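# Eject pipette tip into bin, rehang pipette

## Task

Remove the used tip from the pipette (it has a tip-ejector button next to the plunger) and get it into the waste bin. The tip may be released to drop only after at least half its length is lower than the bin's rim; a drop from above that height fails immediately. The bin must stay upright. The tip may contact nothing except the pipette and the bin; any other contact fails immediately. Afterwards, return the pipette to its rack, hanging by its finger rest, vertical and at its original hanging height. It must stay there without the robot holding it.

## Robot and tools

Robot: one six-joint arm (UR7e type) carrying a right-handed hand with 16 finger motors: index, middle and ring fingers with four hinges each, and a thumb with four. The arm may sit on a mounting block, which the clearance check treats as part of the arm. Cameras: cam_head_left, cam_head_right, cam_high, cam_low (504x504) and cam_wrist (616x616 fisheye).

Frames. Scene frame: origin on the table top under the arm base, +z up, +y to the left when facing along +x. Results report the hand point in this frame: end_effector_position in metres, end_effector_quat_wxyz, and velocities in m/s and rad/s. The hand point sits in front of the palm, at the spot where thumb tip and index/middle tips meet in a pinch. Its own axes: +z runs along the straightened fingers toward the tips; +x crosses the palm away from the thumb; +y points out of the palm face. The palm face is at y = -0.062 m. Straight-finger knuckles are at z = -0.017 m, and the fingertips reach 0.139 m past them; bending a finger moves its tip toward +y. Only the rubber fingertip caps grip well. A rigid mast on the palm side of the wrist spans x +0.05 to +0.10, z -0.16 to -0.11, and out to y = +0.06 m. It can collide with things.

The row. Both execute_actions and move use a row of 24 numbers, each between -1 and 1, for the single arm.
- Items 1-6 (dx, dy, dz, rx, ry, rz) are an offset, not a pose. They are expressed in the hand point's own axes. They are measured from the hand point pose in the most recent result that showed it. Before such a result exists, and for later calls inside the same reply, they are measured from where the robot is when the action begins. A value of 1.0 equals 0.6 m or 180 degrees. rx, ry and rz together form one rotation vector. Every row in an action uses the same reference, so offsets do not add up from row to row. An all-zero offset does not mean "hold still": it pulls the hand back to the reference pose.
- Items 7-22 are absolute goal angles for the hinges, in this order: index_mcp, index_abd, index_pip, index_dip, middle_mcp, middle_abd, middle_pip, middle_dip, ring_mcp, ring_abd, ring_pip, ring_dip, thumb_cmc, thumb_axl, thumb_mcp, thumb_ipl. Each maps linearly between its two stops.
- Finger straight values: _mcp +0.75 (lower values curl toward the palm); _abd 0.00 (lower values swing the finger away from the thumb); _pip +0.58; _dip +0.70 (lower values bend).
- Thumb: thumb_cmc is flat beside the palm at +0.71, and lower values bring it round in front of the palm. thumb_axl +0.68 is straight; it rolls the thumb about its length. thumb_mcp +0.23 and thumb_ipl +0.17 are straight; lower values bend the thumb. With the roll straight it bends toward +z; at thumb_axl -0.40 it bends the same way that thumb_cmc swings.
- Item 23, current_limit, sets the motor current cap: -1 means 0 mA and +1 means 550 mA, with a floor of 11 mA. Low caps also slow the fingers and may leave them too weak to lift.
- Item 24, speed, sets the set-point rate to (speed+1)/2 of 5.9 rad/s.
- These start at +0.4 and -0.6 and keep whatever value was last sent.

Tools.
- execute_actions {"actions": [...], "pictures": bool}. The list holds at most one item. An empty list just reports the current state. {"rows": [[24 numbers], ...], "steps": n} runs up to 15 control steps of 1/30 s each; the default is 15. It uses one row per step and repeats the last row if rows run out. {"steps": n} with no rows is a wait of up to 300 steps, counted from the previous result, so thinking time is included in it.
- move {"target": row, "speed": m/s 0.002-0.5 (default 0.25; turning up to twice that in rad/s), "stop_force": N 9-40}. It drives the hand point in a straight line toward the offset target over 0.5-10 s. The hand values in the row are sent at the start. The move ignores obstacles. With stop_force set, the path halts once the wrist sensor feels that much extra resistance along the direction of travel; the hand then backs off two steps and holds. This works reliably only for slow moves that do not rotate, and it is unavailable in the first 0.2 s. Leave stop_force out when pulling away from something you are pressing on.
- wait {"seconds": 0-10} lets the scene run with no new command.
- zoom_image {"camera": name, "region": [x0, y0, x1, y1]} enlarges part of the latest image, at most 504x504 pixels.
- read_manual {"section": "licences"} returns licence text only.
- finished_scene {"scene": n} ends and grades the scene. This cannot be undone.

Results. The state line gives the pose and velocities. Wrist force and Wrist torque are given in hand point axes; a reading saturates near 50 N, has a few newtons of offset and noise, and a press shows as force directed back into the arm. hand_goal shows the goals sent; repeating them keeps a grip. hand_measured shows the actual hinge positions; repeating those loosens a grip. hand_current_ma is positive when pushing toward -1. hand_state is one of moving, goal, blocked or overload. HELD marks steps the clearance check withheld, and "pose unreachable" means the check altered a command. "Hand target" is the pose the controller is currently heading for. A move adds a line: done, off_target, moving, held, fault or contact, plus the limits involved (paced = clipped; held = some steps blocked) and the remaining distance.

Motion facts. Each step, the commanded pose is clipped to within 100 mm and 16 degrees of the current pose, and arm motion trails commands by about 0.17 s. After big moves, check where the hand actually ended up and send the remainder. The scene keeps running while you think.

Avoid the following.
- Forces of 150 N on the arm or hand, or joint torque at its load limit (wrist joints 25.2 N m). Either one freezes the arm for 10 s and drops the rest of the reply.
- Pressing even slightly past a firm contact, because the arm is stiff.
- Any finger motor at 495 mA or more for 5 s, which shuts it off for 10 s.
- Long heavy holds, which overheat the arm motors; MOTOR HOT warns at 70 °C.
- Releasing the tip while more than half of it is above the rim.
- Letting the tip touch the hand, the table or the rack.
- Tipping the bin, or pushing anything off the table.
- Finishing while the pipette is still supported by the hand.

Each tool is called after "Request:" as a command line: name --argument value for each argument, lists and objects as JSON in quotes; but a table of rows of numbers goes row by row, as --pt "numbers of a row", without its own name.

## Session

Request:
execute_actions --actions '[]'

Scene clock: 0.00 s of 9600.00 s.
end_effector_position=(+0.3866, +0.1860, +0.2980) hand_goal=(+0.754, +0.000, +0.576, +0.696, +0.754, +0.000, +0.576, +0.696, +0.754, +0.000, +0.576, +0.696, +0.714, +0.678, +0.226, +0.168) hand_measured=(+0.754, +0.000, +0.576, +0.696, +0.754, +0.000, +0.576, +0.696, +0.754, +0.000, +0.576, +0.696, +0.714, +0.678, +0.226, +0.168) hand_current_ma=(+0, +0, +0, +0, +0, +0, +0, +0, +0, +0, +0, +0, +0, +0, +0, +0) hand_state=(goal, goal, goal, goal, goal, goal, goal, goal, goal, goal, goal, goal, goal, goal, goal, goal) hand_current_limit=0.40 hand_speed=-0.60 end_effector_quat_wxyz=(-0.592, +0.116, +0.797, +0.028) end_effector_velocity=(+0.000, -0.000, +0.000) end_effector_angular_velocity=(+0.000, -0.001, -0.001)
Joint positions: [-0.112 -1.176  1.527 -0.662 -1.504 -1.46 ]
Joint velocities: [-0.    -0.    -0.    -0.001  0.    -0.   ]
Wrist force (N, on the end effector, along its own x y z axes, offset not removed): no reading
Wrist torque (N m, same axes, about the end effector's origin, offset not removed): no reading
Hand target: +0.387, +0.186, +0.298; -0.592, +0.116, +0.797, +0.028
camera_calibration (this result's frames):
cam_wrist: T_world_to_cam=[[0.360959, 0.441814, -0.821285, 0.0520426], [0.674403, -0.731919, -0.0973355, -0.140311], [-0.644119, -0.518743, -0.562153, 0.644879], [0, 0, 0, 1]] pos_world=[0.491219, 0.208837, 0.391605]

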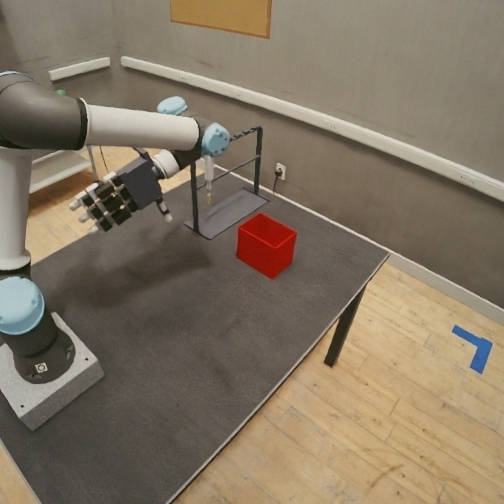

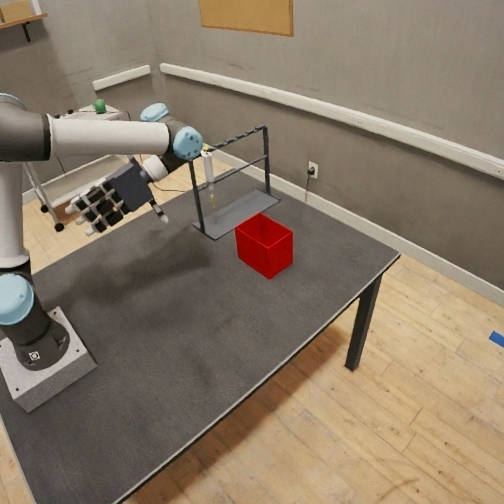

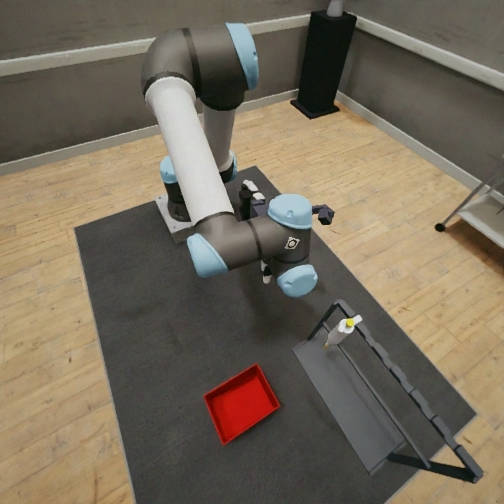

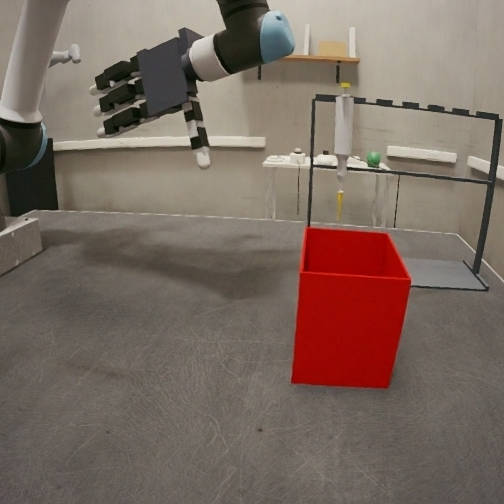

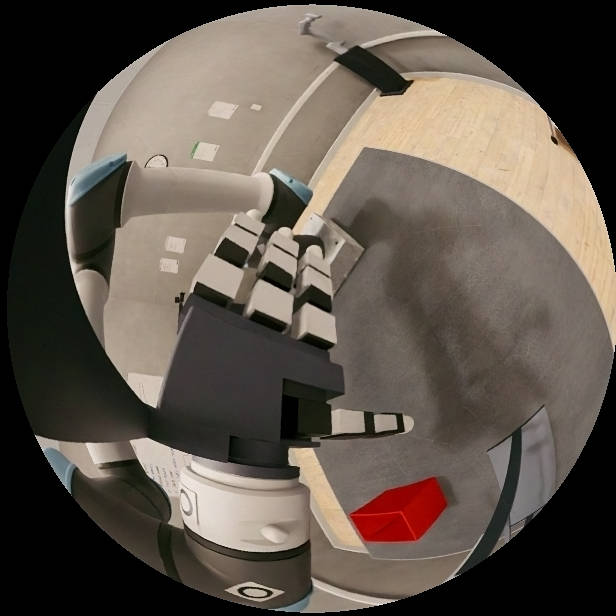

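Request:
move --target '[-0.175,-0.138,-0.36,-0.0814,-0.874,-0.265,0.754,0,0.576,0.696,0.754,0,0.576,0.696,1,0,0.8,0.7,0.714,0.678,0.4,0.168,0.4,-0.6]' --speed 0.2

Request:
zoom_image --camera "cam_high" --region '[280, 270, 420, 390]'

Scene clock: 12.13 s of 9600.00 s.
end_effector_position=(+0.5992, +0.0499, +0.2697) hand_goal=(+0.754, +0.000, +0.576, +0.696, +0.754, +0.000, +0.576, +0.696, +1.000, +0.000, +0.800, +0.700, +0.714, +0.678, +0.400, +0.168) hand_measured=(+0.754, -0.002, +0.576, +0.696, +0.754, -0.002, +0.576, +0.696, +0.998, -0.002, +0.798, +0.698, +0.714, +0.678, +0.400, +0.168) hand_current_ma=(-5, -12, +4, +0, -5, -13, +4, +0, -14, -11, -14, -14, +2, -5, -4, -2) hand_state=(goal, goal, goal, goal, goal, goal, goal, goal, goal, goal, goal, goal, goal, goal, goal, goal) hand_current_limit=0.40 hand_speed=-0.60 end_effector_quat_wxyz=(+0.694, -0.135, +0.695, +0.131) end_effector_velocity=(+0.001, -0.000, +0.000) end_effector_angular_velocity=(+0.006, -0.013, -0.001)
Joint positions: [-0.573 -0.754  2.062 -4.463 -0.607 -1.562]
Joint velocities: [ 0.002  0.01  -0.012 -0.023 -0.003  0.021]
Wrist force (N, on the end effector, along its own x y z axes, offset not removed): [-0.6 -4.1 -1.1]
Wrist torque (N m, same axes, about the end effector's origin, offset not removed): [-0.48 0.14 0.03]
Hand target: +0.599, +0.050, +0.270; +0.694, -0.135, +0.695, +0.131
Off the commanded pose: 0.001 m, 0 deg.
After step 90, 1.40 s passed at rest.
move: done
camera_calibration (this result's frames):
cam_wrist: T_world_to_cam=[[-0.228684, 0.542224, 0.808515, -0.0791199], [-0.477973, -0.786064, 0.391976, 0.175168], [0.848084, -0.296809, 0.438929, -0.479874], [0, 0, 0, 1]] pos_world=[0.472605, 0.0381632, 0.205938]

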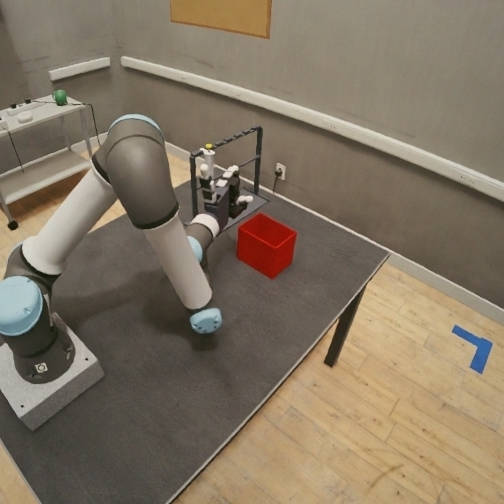

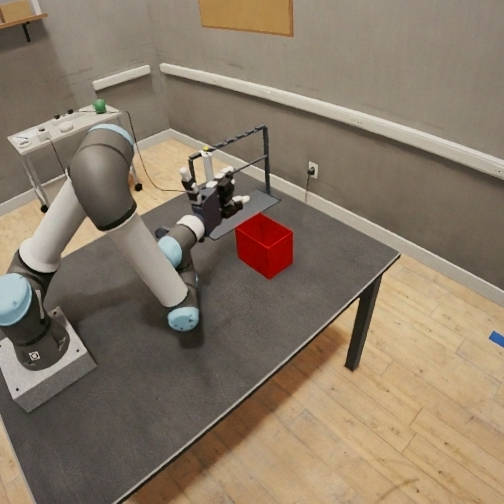

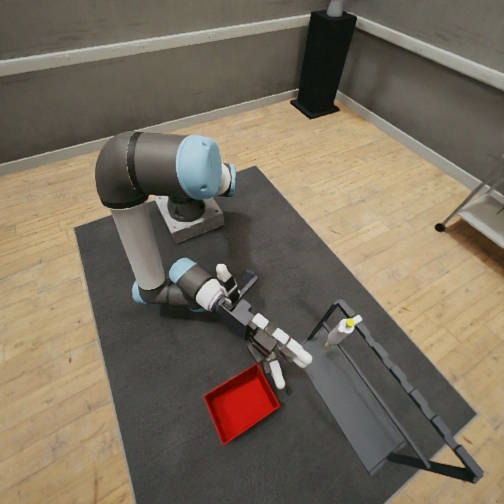

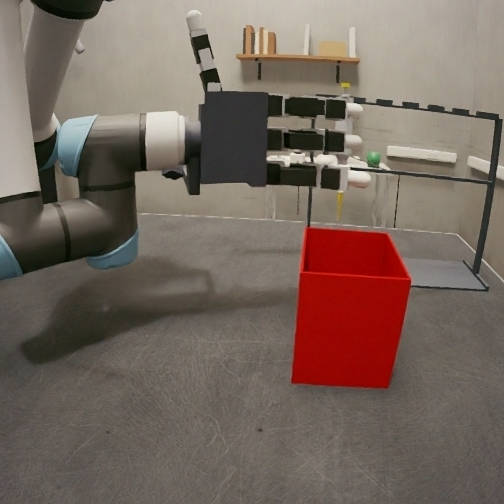

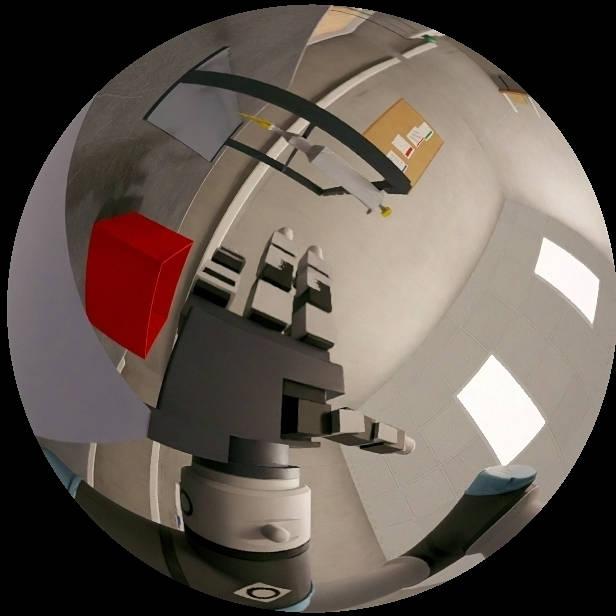

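Region (280, 270, 420, 390) of cam_high's 504x504 image, scaled by 3.600, with more detail than that image has; it fills the top 432 rows of this view, and the rest is white.

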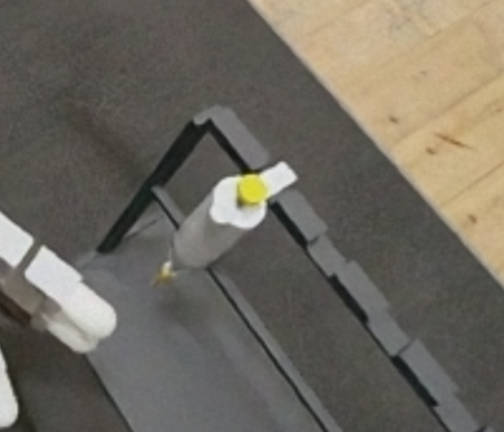

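Request:
move --target '[0.034,0.0955,0.309,0,0,0.0015,0.754,0,0.576,0.696,0.754,0,0.576,0.696,1,0,0.8,0.7,0.714,0.678,0.4,0.168,0.4,-0.6]' --speed 0.08

Request:
move --target '[0,0.0295,0.012,0,0,0,0.2,0,0.3,0.5,0.2,0,0.3,0.5,1,0,0.8,0.7,0.714,0.678,0.4,0.168,0.4,-0.8]' --speed 0.01

Request:
move --target '[0,0,0,0,0,0,0.2,0,-0.58,-0.1,0.2,0,-0.58,-0.1,1,0,0.8,0.7,0.714,0.678,0.4,0.168,0.4,-0.7]'

Request:
move --target '[0,0,0,0,0,0,-0.22,0,-0.62,-0.13,-0.22,0,-0.62,-0.13,1,0,0.8,0.7,0.714,0.678,0.4,0.168,0.4,-0.85]'

Request:
zoom_image --camera "cam_high" --region '[280, 270, 420, 390]'

Scene clock: 20.00 s of 9600.00 s.
end_effector_position=(+0.7498, +0.1719, +0.2487) hand_goal=(+0.754, +0.000, +0.576, +0.696, +0.754, +0.000, +0.576, +0.696, +1.000, +0.000, +0.800, +0.700, +0.714, +0.678, +0.400, +0.168) hand_measured=(+0.754, -0.002, +0.576, +0.696, +0.754, -0.002, +0.576, +0.696, +0.998, -0.002, +0.798, +0.698, +0.714, +0.678, +0.400, +0.168) hand_current_ma=(-5, -12, +4, +0, -5, -13, +4, +0, -12, -11, -14, -14, +2, -5, -3, -2) hand_state=(goal, goal, goal, goal, goal, goal, goal, goal, goal, goal, goal, goal, goal, goal, goal, goal) hand_current_limit=0.40 hand_speed=-0.60 end_effector_quat_wxyz=(+0.694, -0.133, +0.695, +0.133) end_effector_velocity=(+0.002, +0.001, +0.000) end_effector_angular_velocity=(-0.000, -0.002, +0.000)
Joint positions: [-0.214 -0.579  1.627 -4.199 -0.967 -1.562]
Joint velocities: [ 0.002  0.002 -0.007  0.003 -0.002  0.   ]
Wrist force (N, on the end effector, along its own x y z axes, offset not removed): [-0.9 -1.5 -0.9]
Wrist torque (N m, same axes, about the end effector's origin, offset not removed): [-0.19 0.30 0.07]
Hand target: +0.750, +0.172, +0.249; +0.694, -0.133, +0.695, +0.133
Off the commanded pose: 0.001 m, 0 deg.
After step 90, 1.93 s passed at rest.
move: done
camera_calibration (this result's frames):
cam_wrist: T_world_to_cam=[[-0.227458, 0.538256, 0.811507, -0.094866], [-0.47741, -0.787967, 0.388829, 0.351949], [0.84873, -0.298979, 0.436198, -0.56157], [0, 0, 0, 1]] pos_world=[0.623067, 0.160489, 0.185093]

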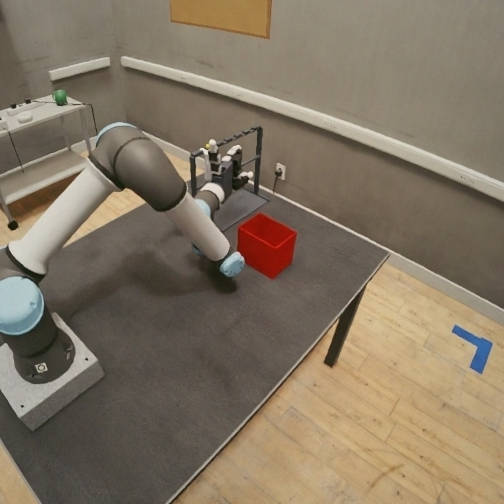

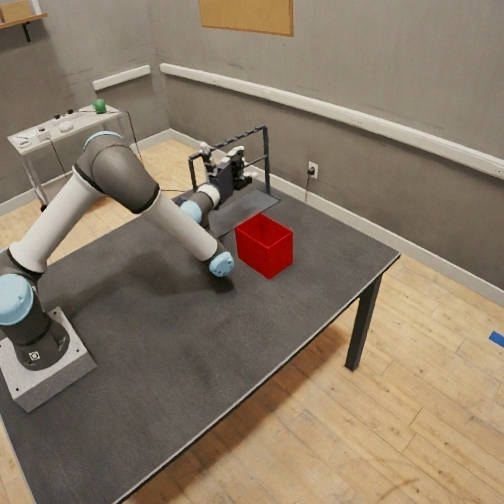

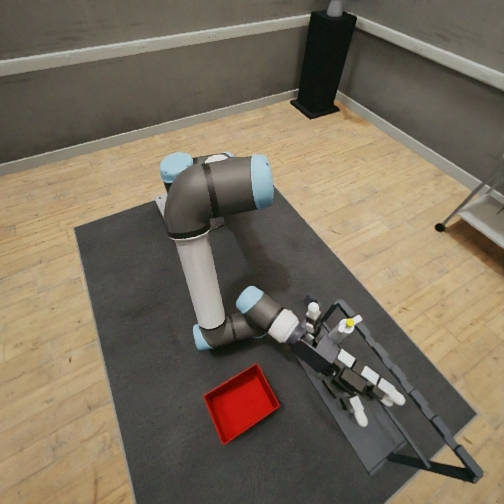

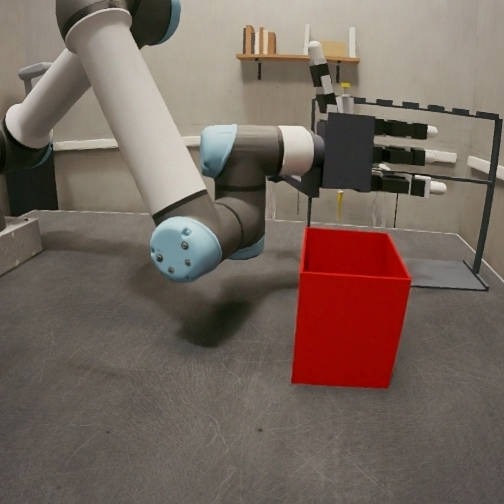

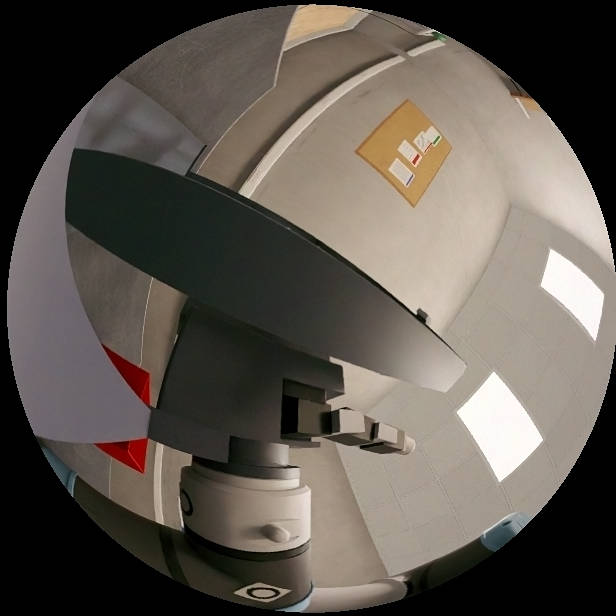

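Scene clock: 22.13 s of 9600.00 s.
end_effector_position=(+0.7499, +0.1908, +0.2488) hand_goal=(+0.200, +0.000, +0.300, +0.500, +0.200, +0.000, +0.300, +0.500, +1.000, +0.000, +0.800, +0.700, +0.714, +0.678, +0.400, +0.168) hand_measured=(+0.202, -0.002, +0.302, +0.502, +0.202, -0.002, +0.302, +0.502, +0.998, -0.002, +0.798, +0.698, +0.714, +0.678, +0.400, +0.168) hand_current_ma=(+14, -12, +13, +14, +14, -13, +13, +14, -12, -11, -14, -14, +2, -5, -3, -2) hand_state=(goal, goal, goal, goal, goal, goal, goal, goal, goal, goal, goal, goal, goal, goal, goal, goal) hand_current_limit=0.40 hand_speed=-0.80 end_effector_quat_wxyz=(+0.694, -0.133, +0.695, +0.133) end_effector_velocity=(+0.000, +0.002, +0.000) end_effector_angular_velocity=(-0.000, -0.001, +0.000)
Joint positions: [-0.18  -0.579  1.625 -4.197 -1.    -1.562]
Joint velocities: [ 0.004  0.    -0.001  0.    -0.004 -0.   ]
Wrist force (N, on the end effector, along its own x y z axes, offset not removed): [-2.5 -3.1 -0.6]
Wrist torque (N m, same axes, about the end effector's origin, offset not removed): [-0.26 0.29 -0.19]
Hand target: +0.750, +0.191, +0.249; +0.694, -0.133, +0.695, +0.133
Off the commanded pose: 0.000 m, 0 deg.
move: done
camera_calibration (this result's frames):
cam_wrist: T_world_to_cam=[[-0.227468, 0.538209, 0.811535, -0.105023], [-0.477422, -0.787987, 0.388774, 0.366886], [0.848721, -0.299011, 0.436195, -0.556023], [0, 0, 0, 1]] pos_world=[0.623178, 0.179369, 0.185129]

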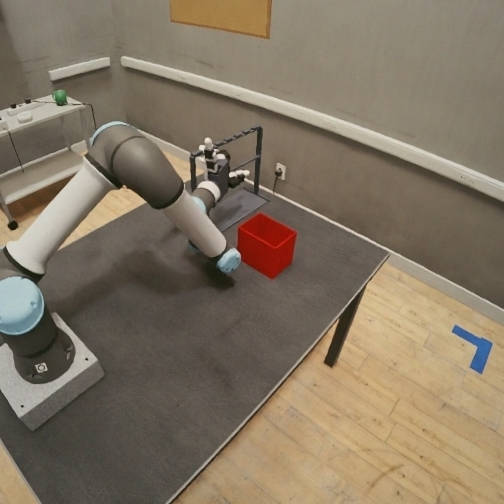

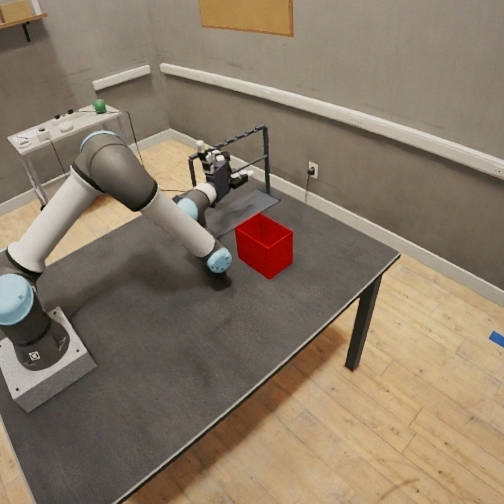

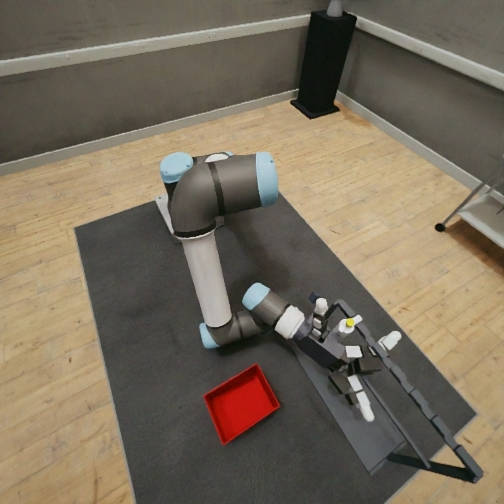

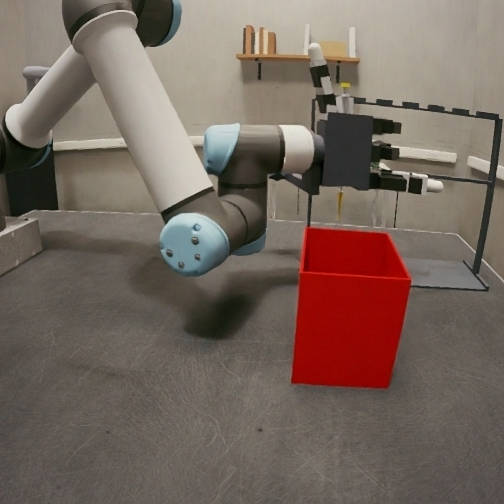

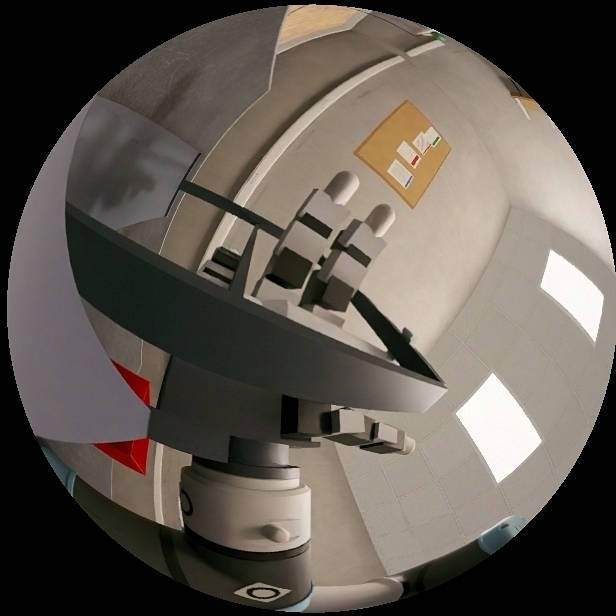

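Scene clock: 23.60 s of 9600.00 s.
end_effector_position=(+0.7499, +0.1908, +0.2488) hand_goal=(+0.200, +0.000, -0.580, -0.100, +0.200, +0.000, -0.580, -0.100, +1.000, +0.000, +0.800, +0.700, +0.714, +0.678, +0.400, +0.168) hand_measured=(+0.202, -0.002, -0.578, -0.098, +0.202, -0.002, -0.578, -0.098, +0.998, -0.002, +0.798, +0.698, +0.714, +0.678, +0.400, +0.168) hand_current_ma=(+14, -12, +14, +14, +14, -13, +14, +14, -12, -11, -14, -14, +2, -5, -3, -2) hand_state=(goal, goal, goal, goal, goal, goal, goal, goal, goal, goal, goal, goal, goal, goal, goal, goal) hand_current_limit=0.40 hand_speed=-0.70 end_effector_quat_wxyz=(+0.694, -0.133, +0.695, +0.133) end_effector_velocity=(-0.000, +0.000, +0.000) end_effector_angular_velocity=(+0.001, -0.000, +0.000)
Joint positions: [-0.18  -0.579  1.625 -4.197 -1.    -1.562]
Joint velocities: [ 0.    -0.    -0.     0.    -0.     0.001]
Wrist force (N, on the end effector, along its own x y z axes, offset not removed): [-0.9 -0.5 -2.7]
Wrist torque (N m, same axes, about the end effector's origin, offset not removed): [0.11 0.12 -0.21]
Hand target: +0.750, +0.191, +0.249; +0.694, -0.133, +0.695, +0.133
Off the commanded pose: 0.000 m, 0 deg.
move: done
camera_calibration (this result's frames):
cam_wrist: T_world_to_cam=[[-0.227471, 0.53821, 0.811534, -0.10502], [-0.477418, -0.787988, 0.388776, 0.366884], [0.848722, -0.299006, 0.436196, -0.556028], [0, 0, 0, 1]] pos_world=[0.623182, 0.179368, 0.185129]

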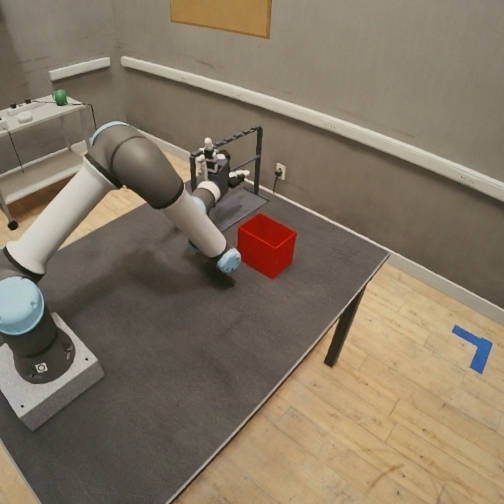

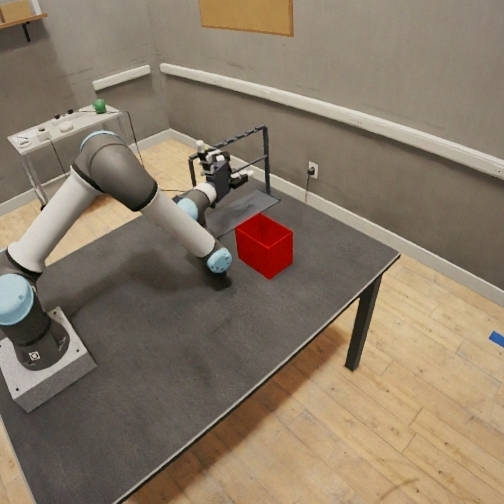

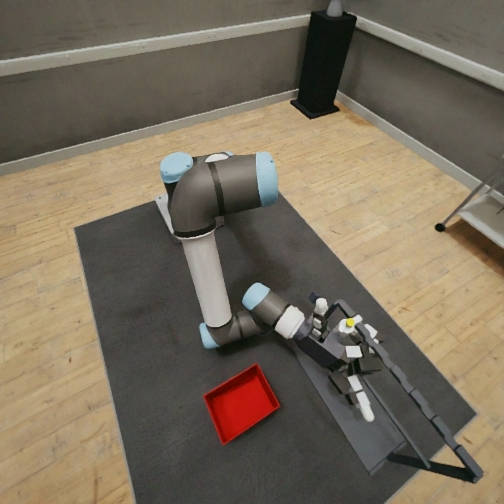

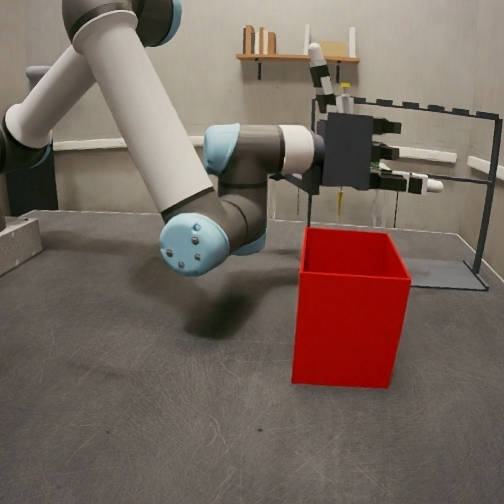

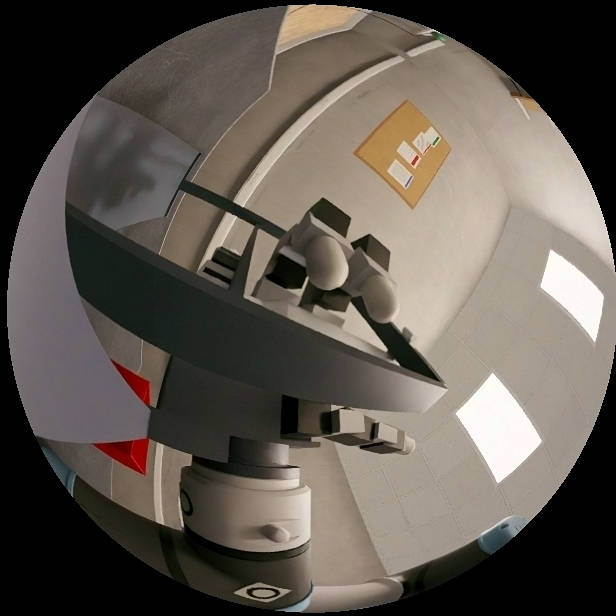

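Scene clock: 25.03 s of 9600.00 s.
end_effector_position=(+0.7499, +0.1908, +0.2488) hand_goal=(-0.220, +0.000, -0.620, -0.130, -0.220, +0.000, -0.620, -0.130, +1.000, +0.000, +0.800, +0.700, +0.714, +0.678, +0.400, +0.168) hand_measured=(-0.170, -0.002, -0.592, -0.118, -0.172, -0.002, -0.592, -0.118, +0.998, -0.002, +0.798, +0.698, +0.714, +0.678, +0.400, +0.168) hand_current_ma=(+276, -12, +167, +71, +269, -13, +162, +68, -12, -11, -14, -14, +2, -5, -3, -2) hand_state=(blocked, goal, blocked, goal, blocked, goal, blocked, goal, goal, goal, goal, goal, goal, goal, goal, goal) hand_current_limit=0.40 hand_speed=-0.85 end_effector_quat_wxyz=(+0.694, -0.133, +0.695, +0.133) end_effector_velocity=(+0.000, -0.000, -0.000) end_effector_angular_velocity=(+0.000, +0.000, -0.000)
Joint positions: [-0.18  -0.579  1.625 -4.197 -1.    -1.562]
Joint velocities: [ 0.  0. -0.  0. -0.  0.]
Wrist force (N, on the end effector, along its own x y z axes, offset not removed): [-1.3 -1.6 0.0]
Wrist torque (N m, same axes, about the end effector's origin, offset not removed): [-0.17 -0.11 0.05]
Hand target: +0.750, +0.191, +0.249; +0.694, -0.133, +0.695, +0.133
Off the commanded pose: 0.000 m, 0 deg.
move: done
camera_calibration (this result's frames):
cam_wrist: T_world_to_cam=[[-0.22747, 0.538211, 0.811533, -0.10502], [-0.477419, -0.787987, 0.388776, 0.366884], [0.848721, -0.299007, 0.436196, -0.556028], [0, 0, 0, 1]] pos_world=[0.623182, 0.179367, 0.185129]

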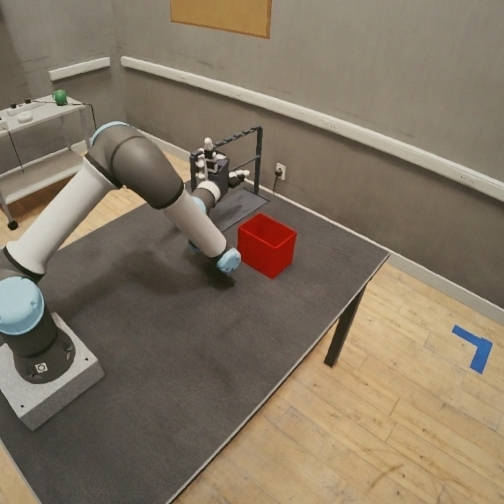

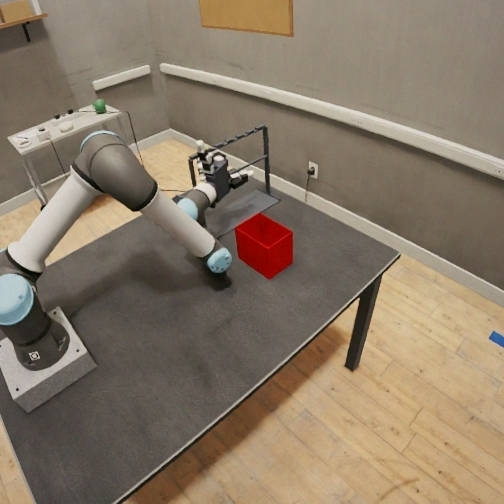

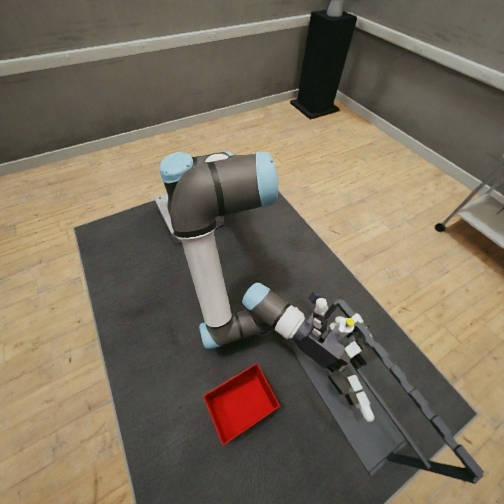

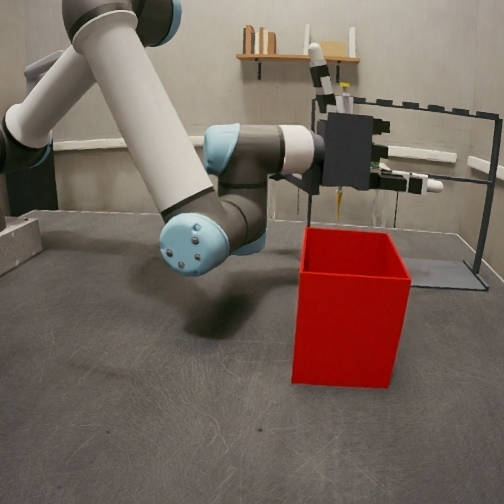

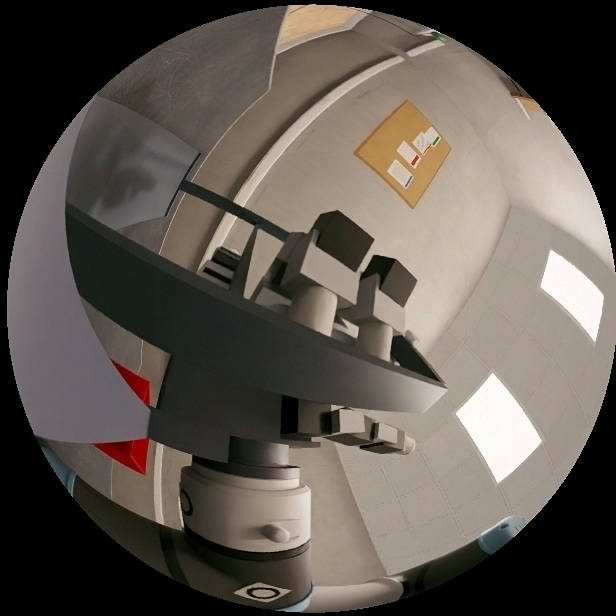

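Region (280, 270, 420, 390) of cam_high's 504x504 image, scaled by 3.600, with more detail than that image has; it fills the top 432 rows of this view, and the rest is white.

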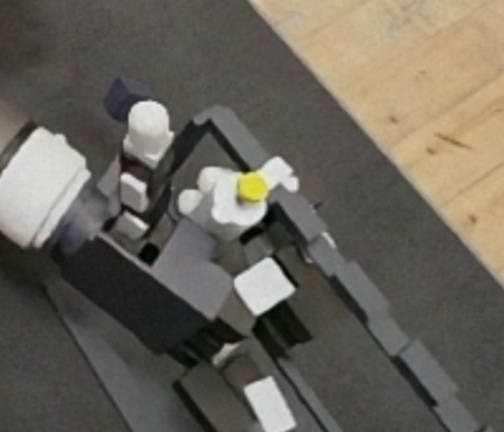

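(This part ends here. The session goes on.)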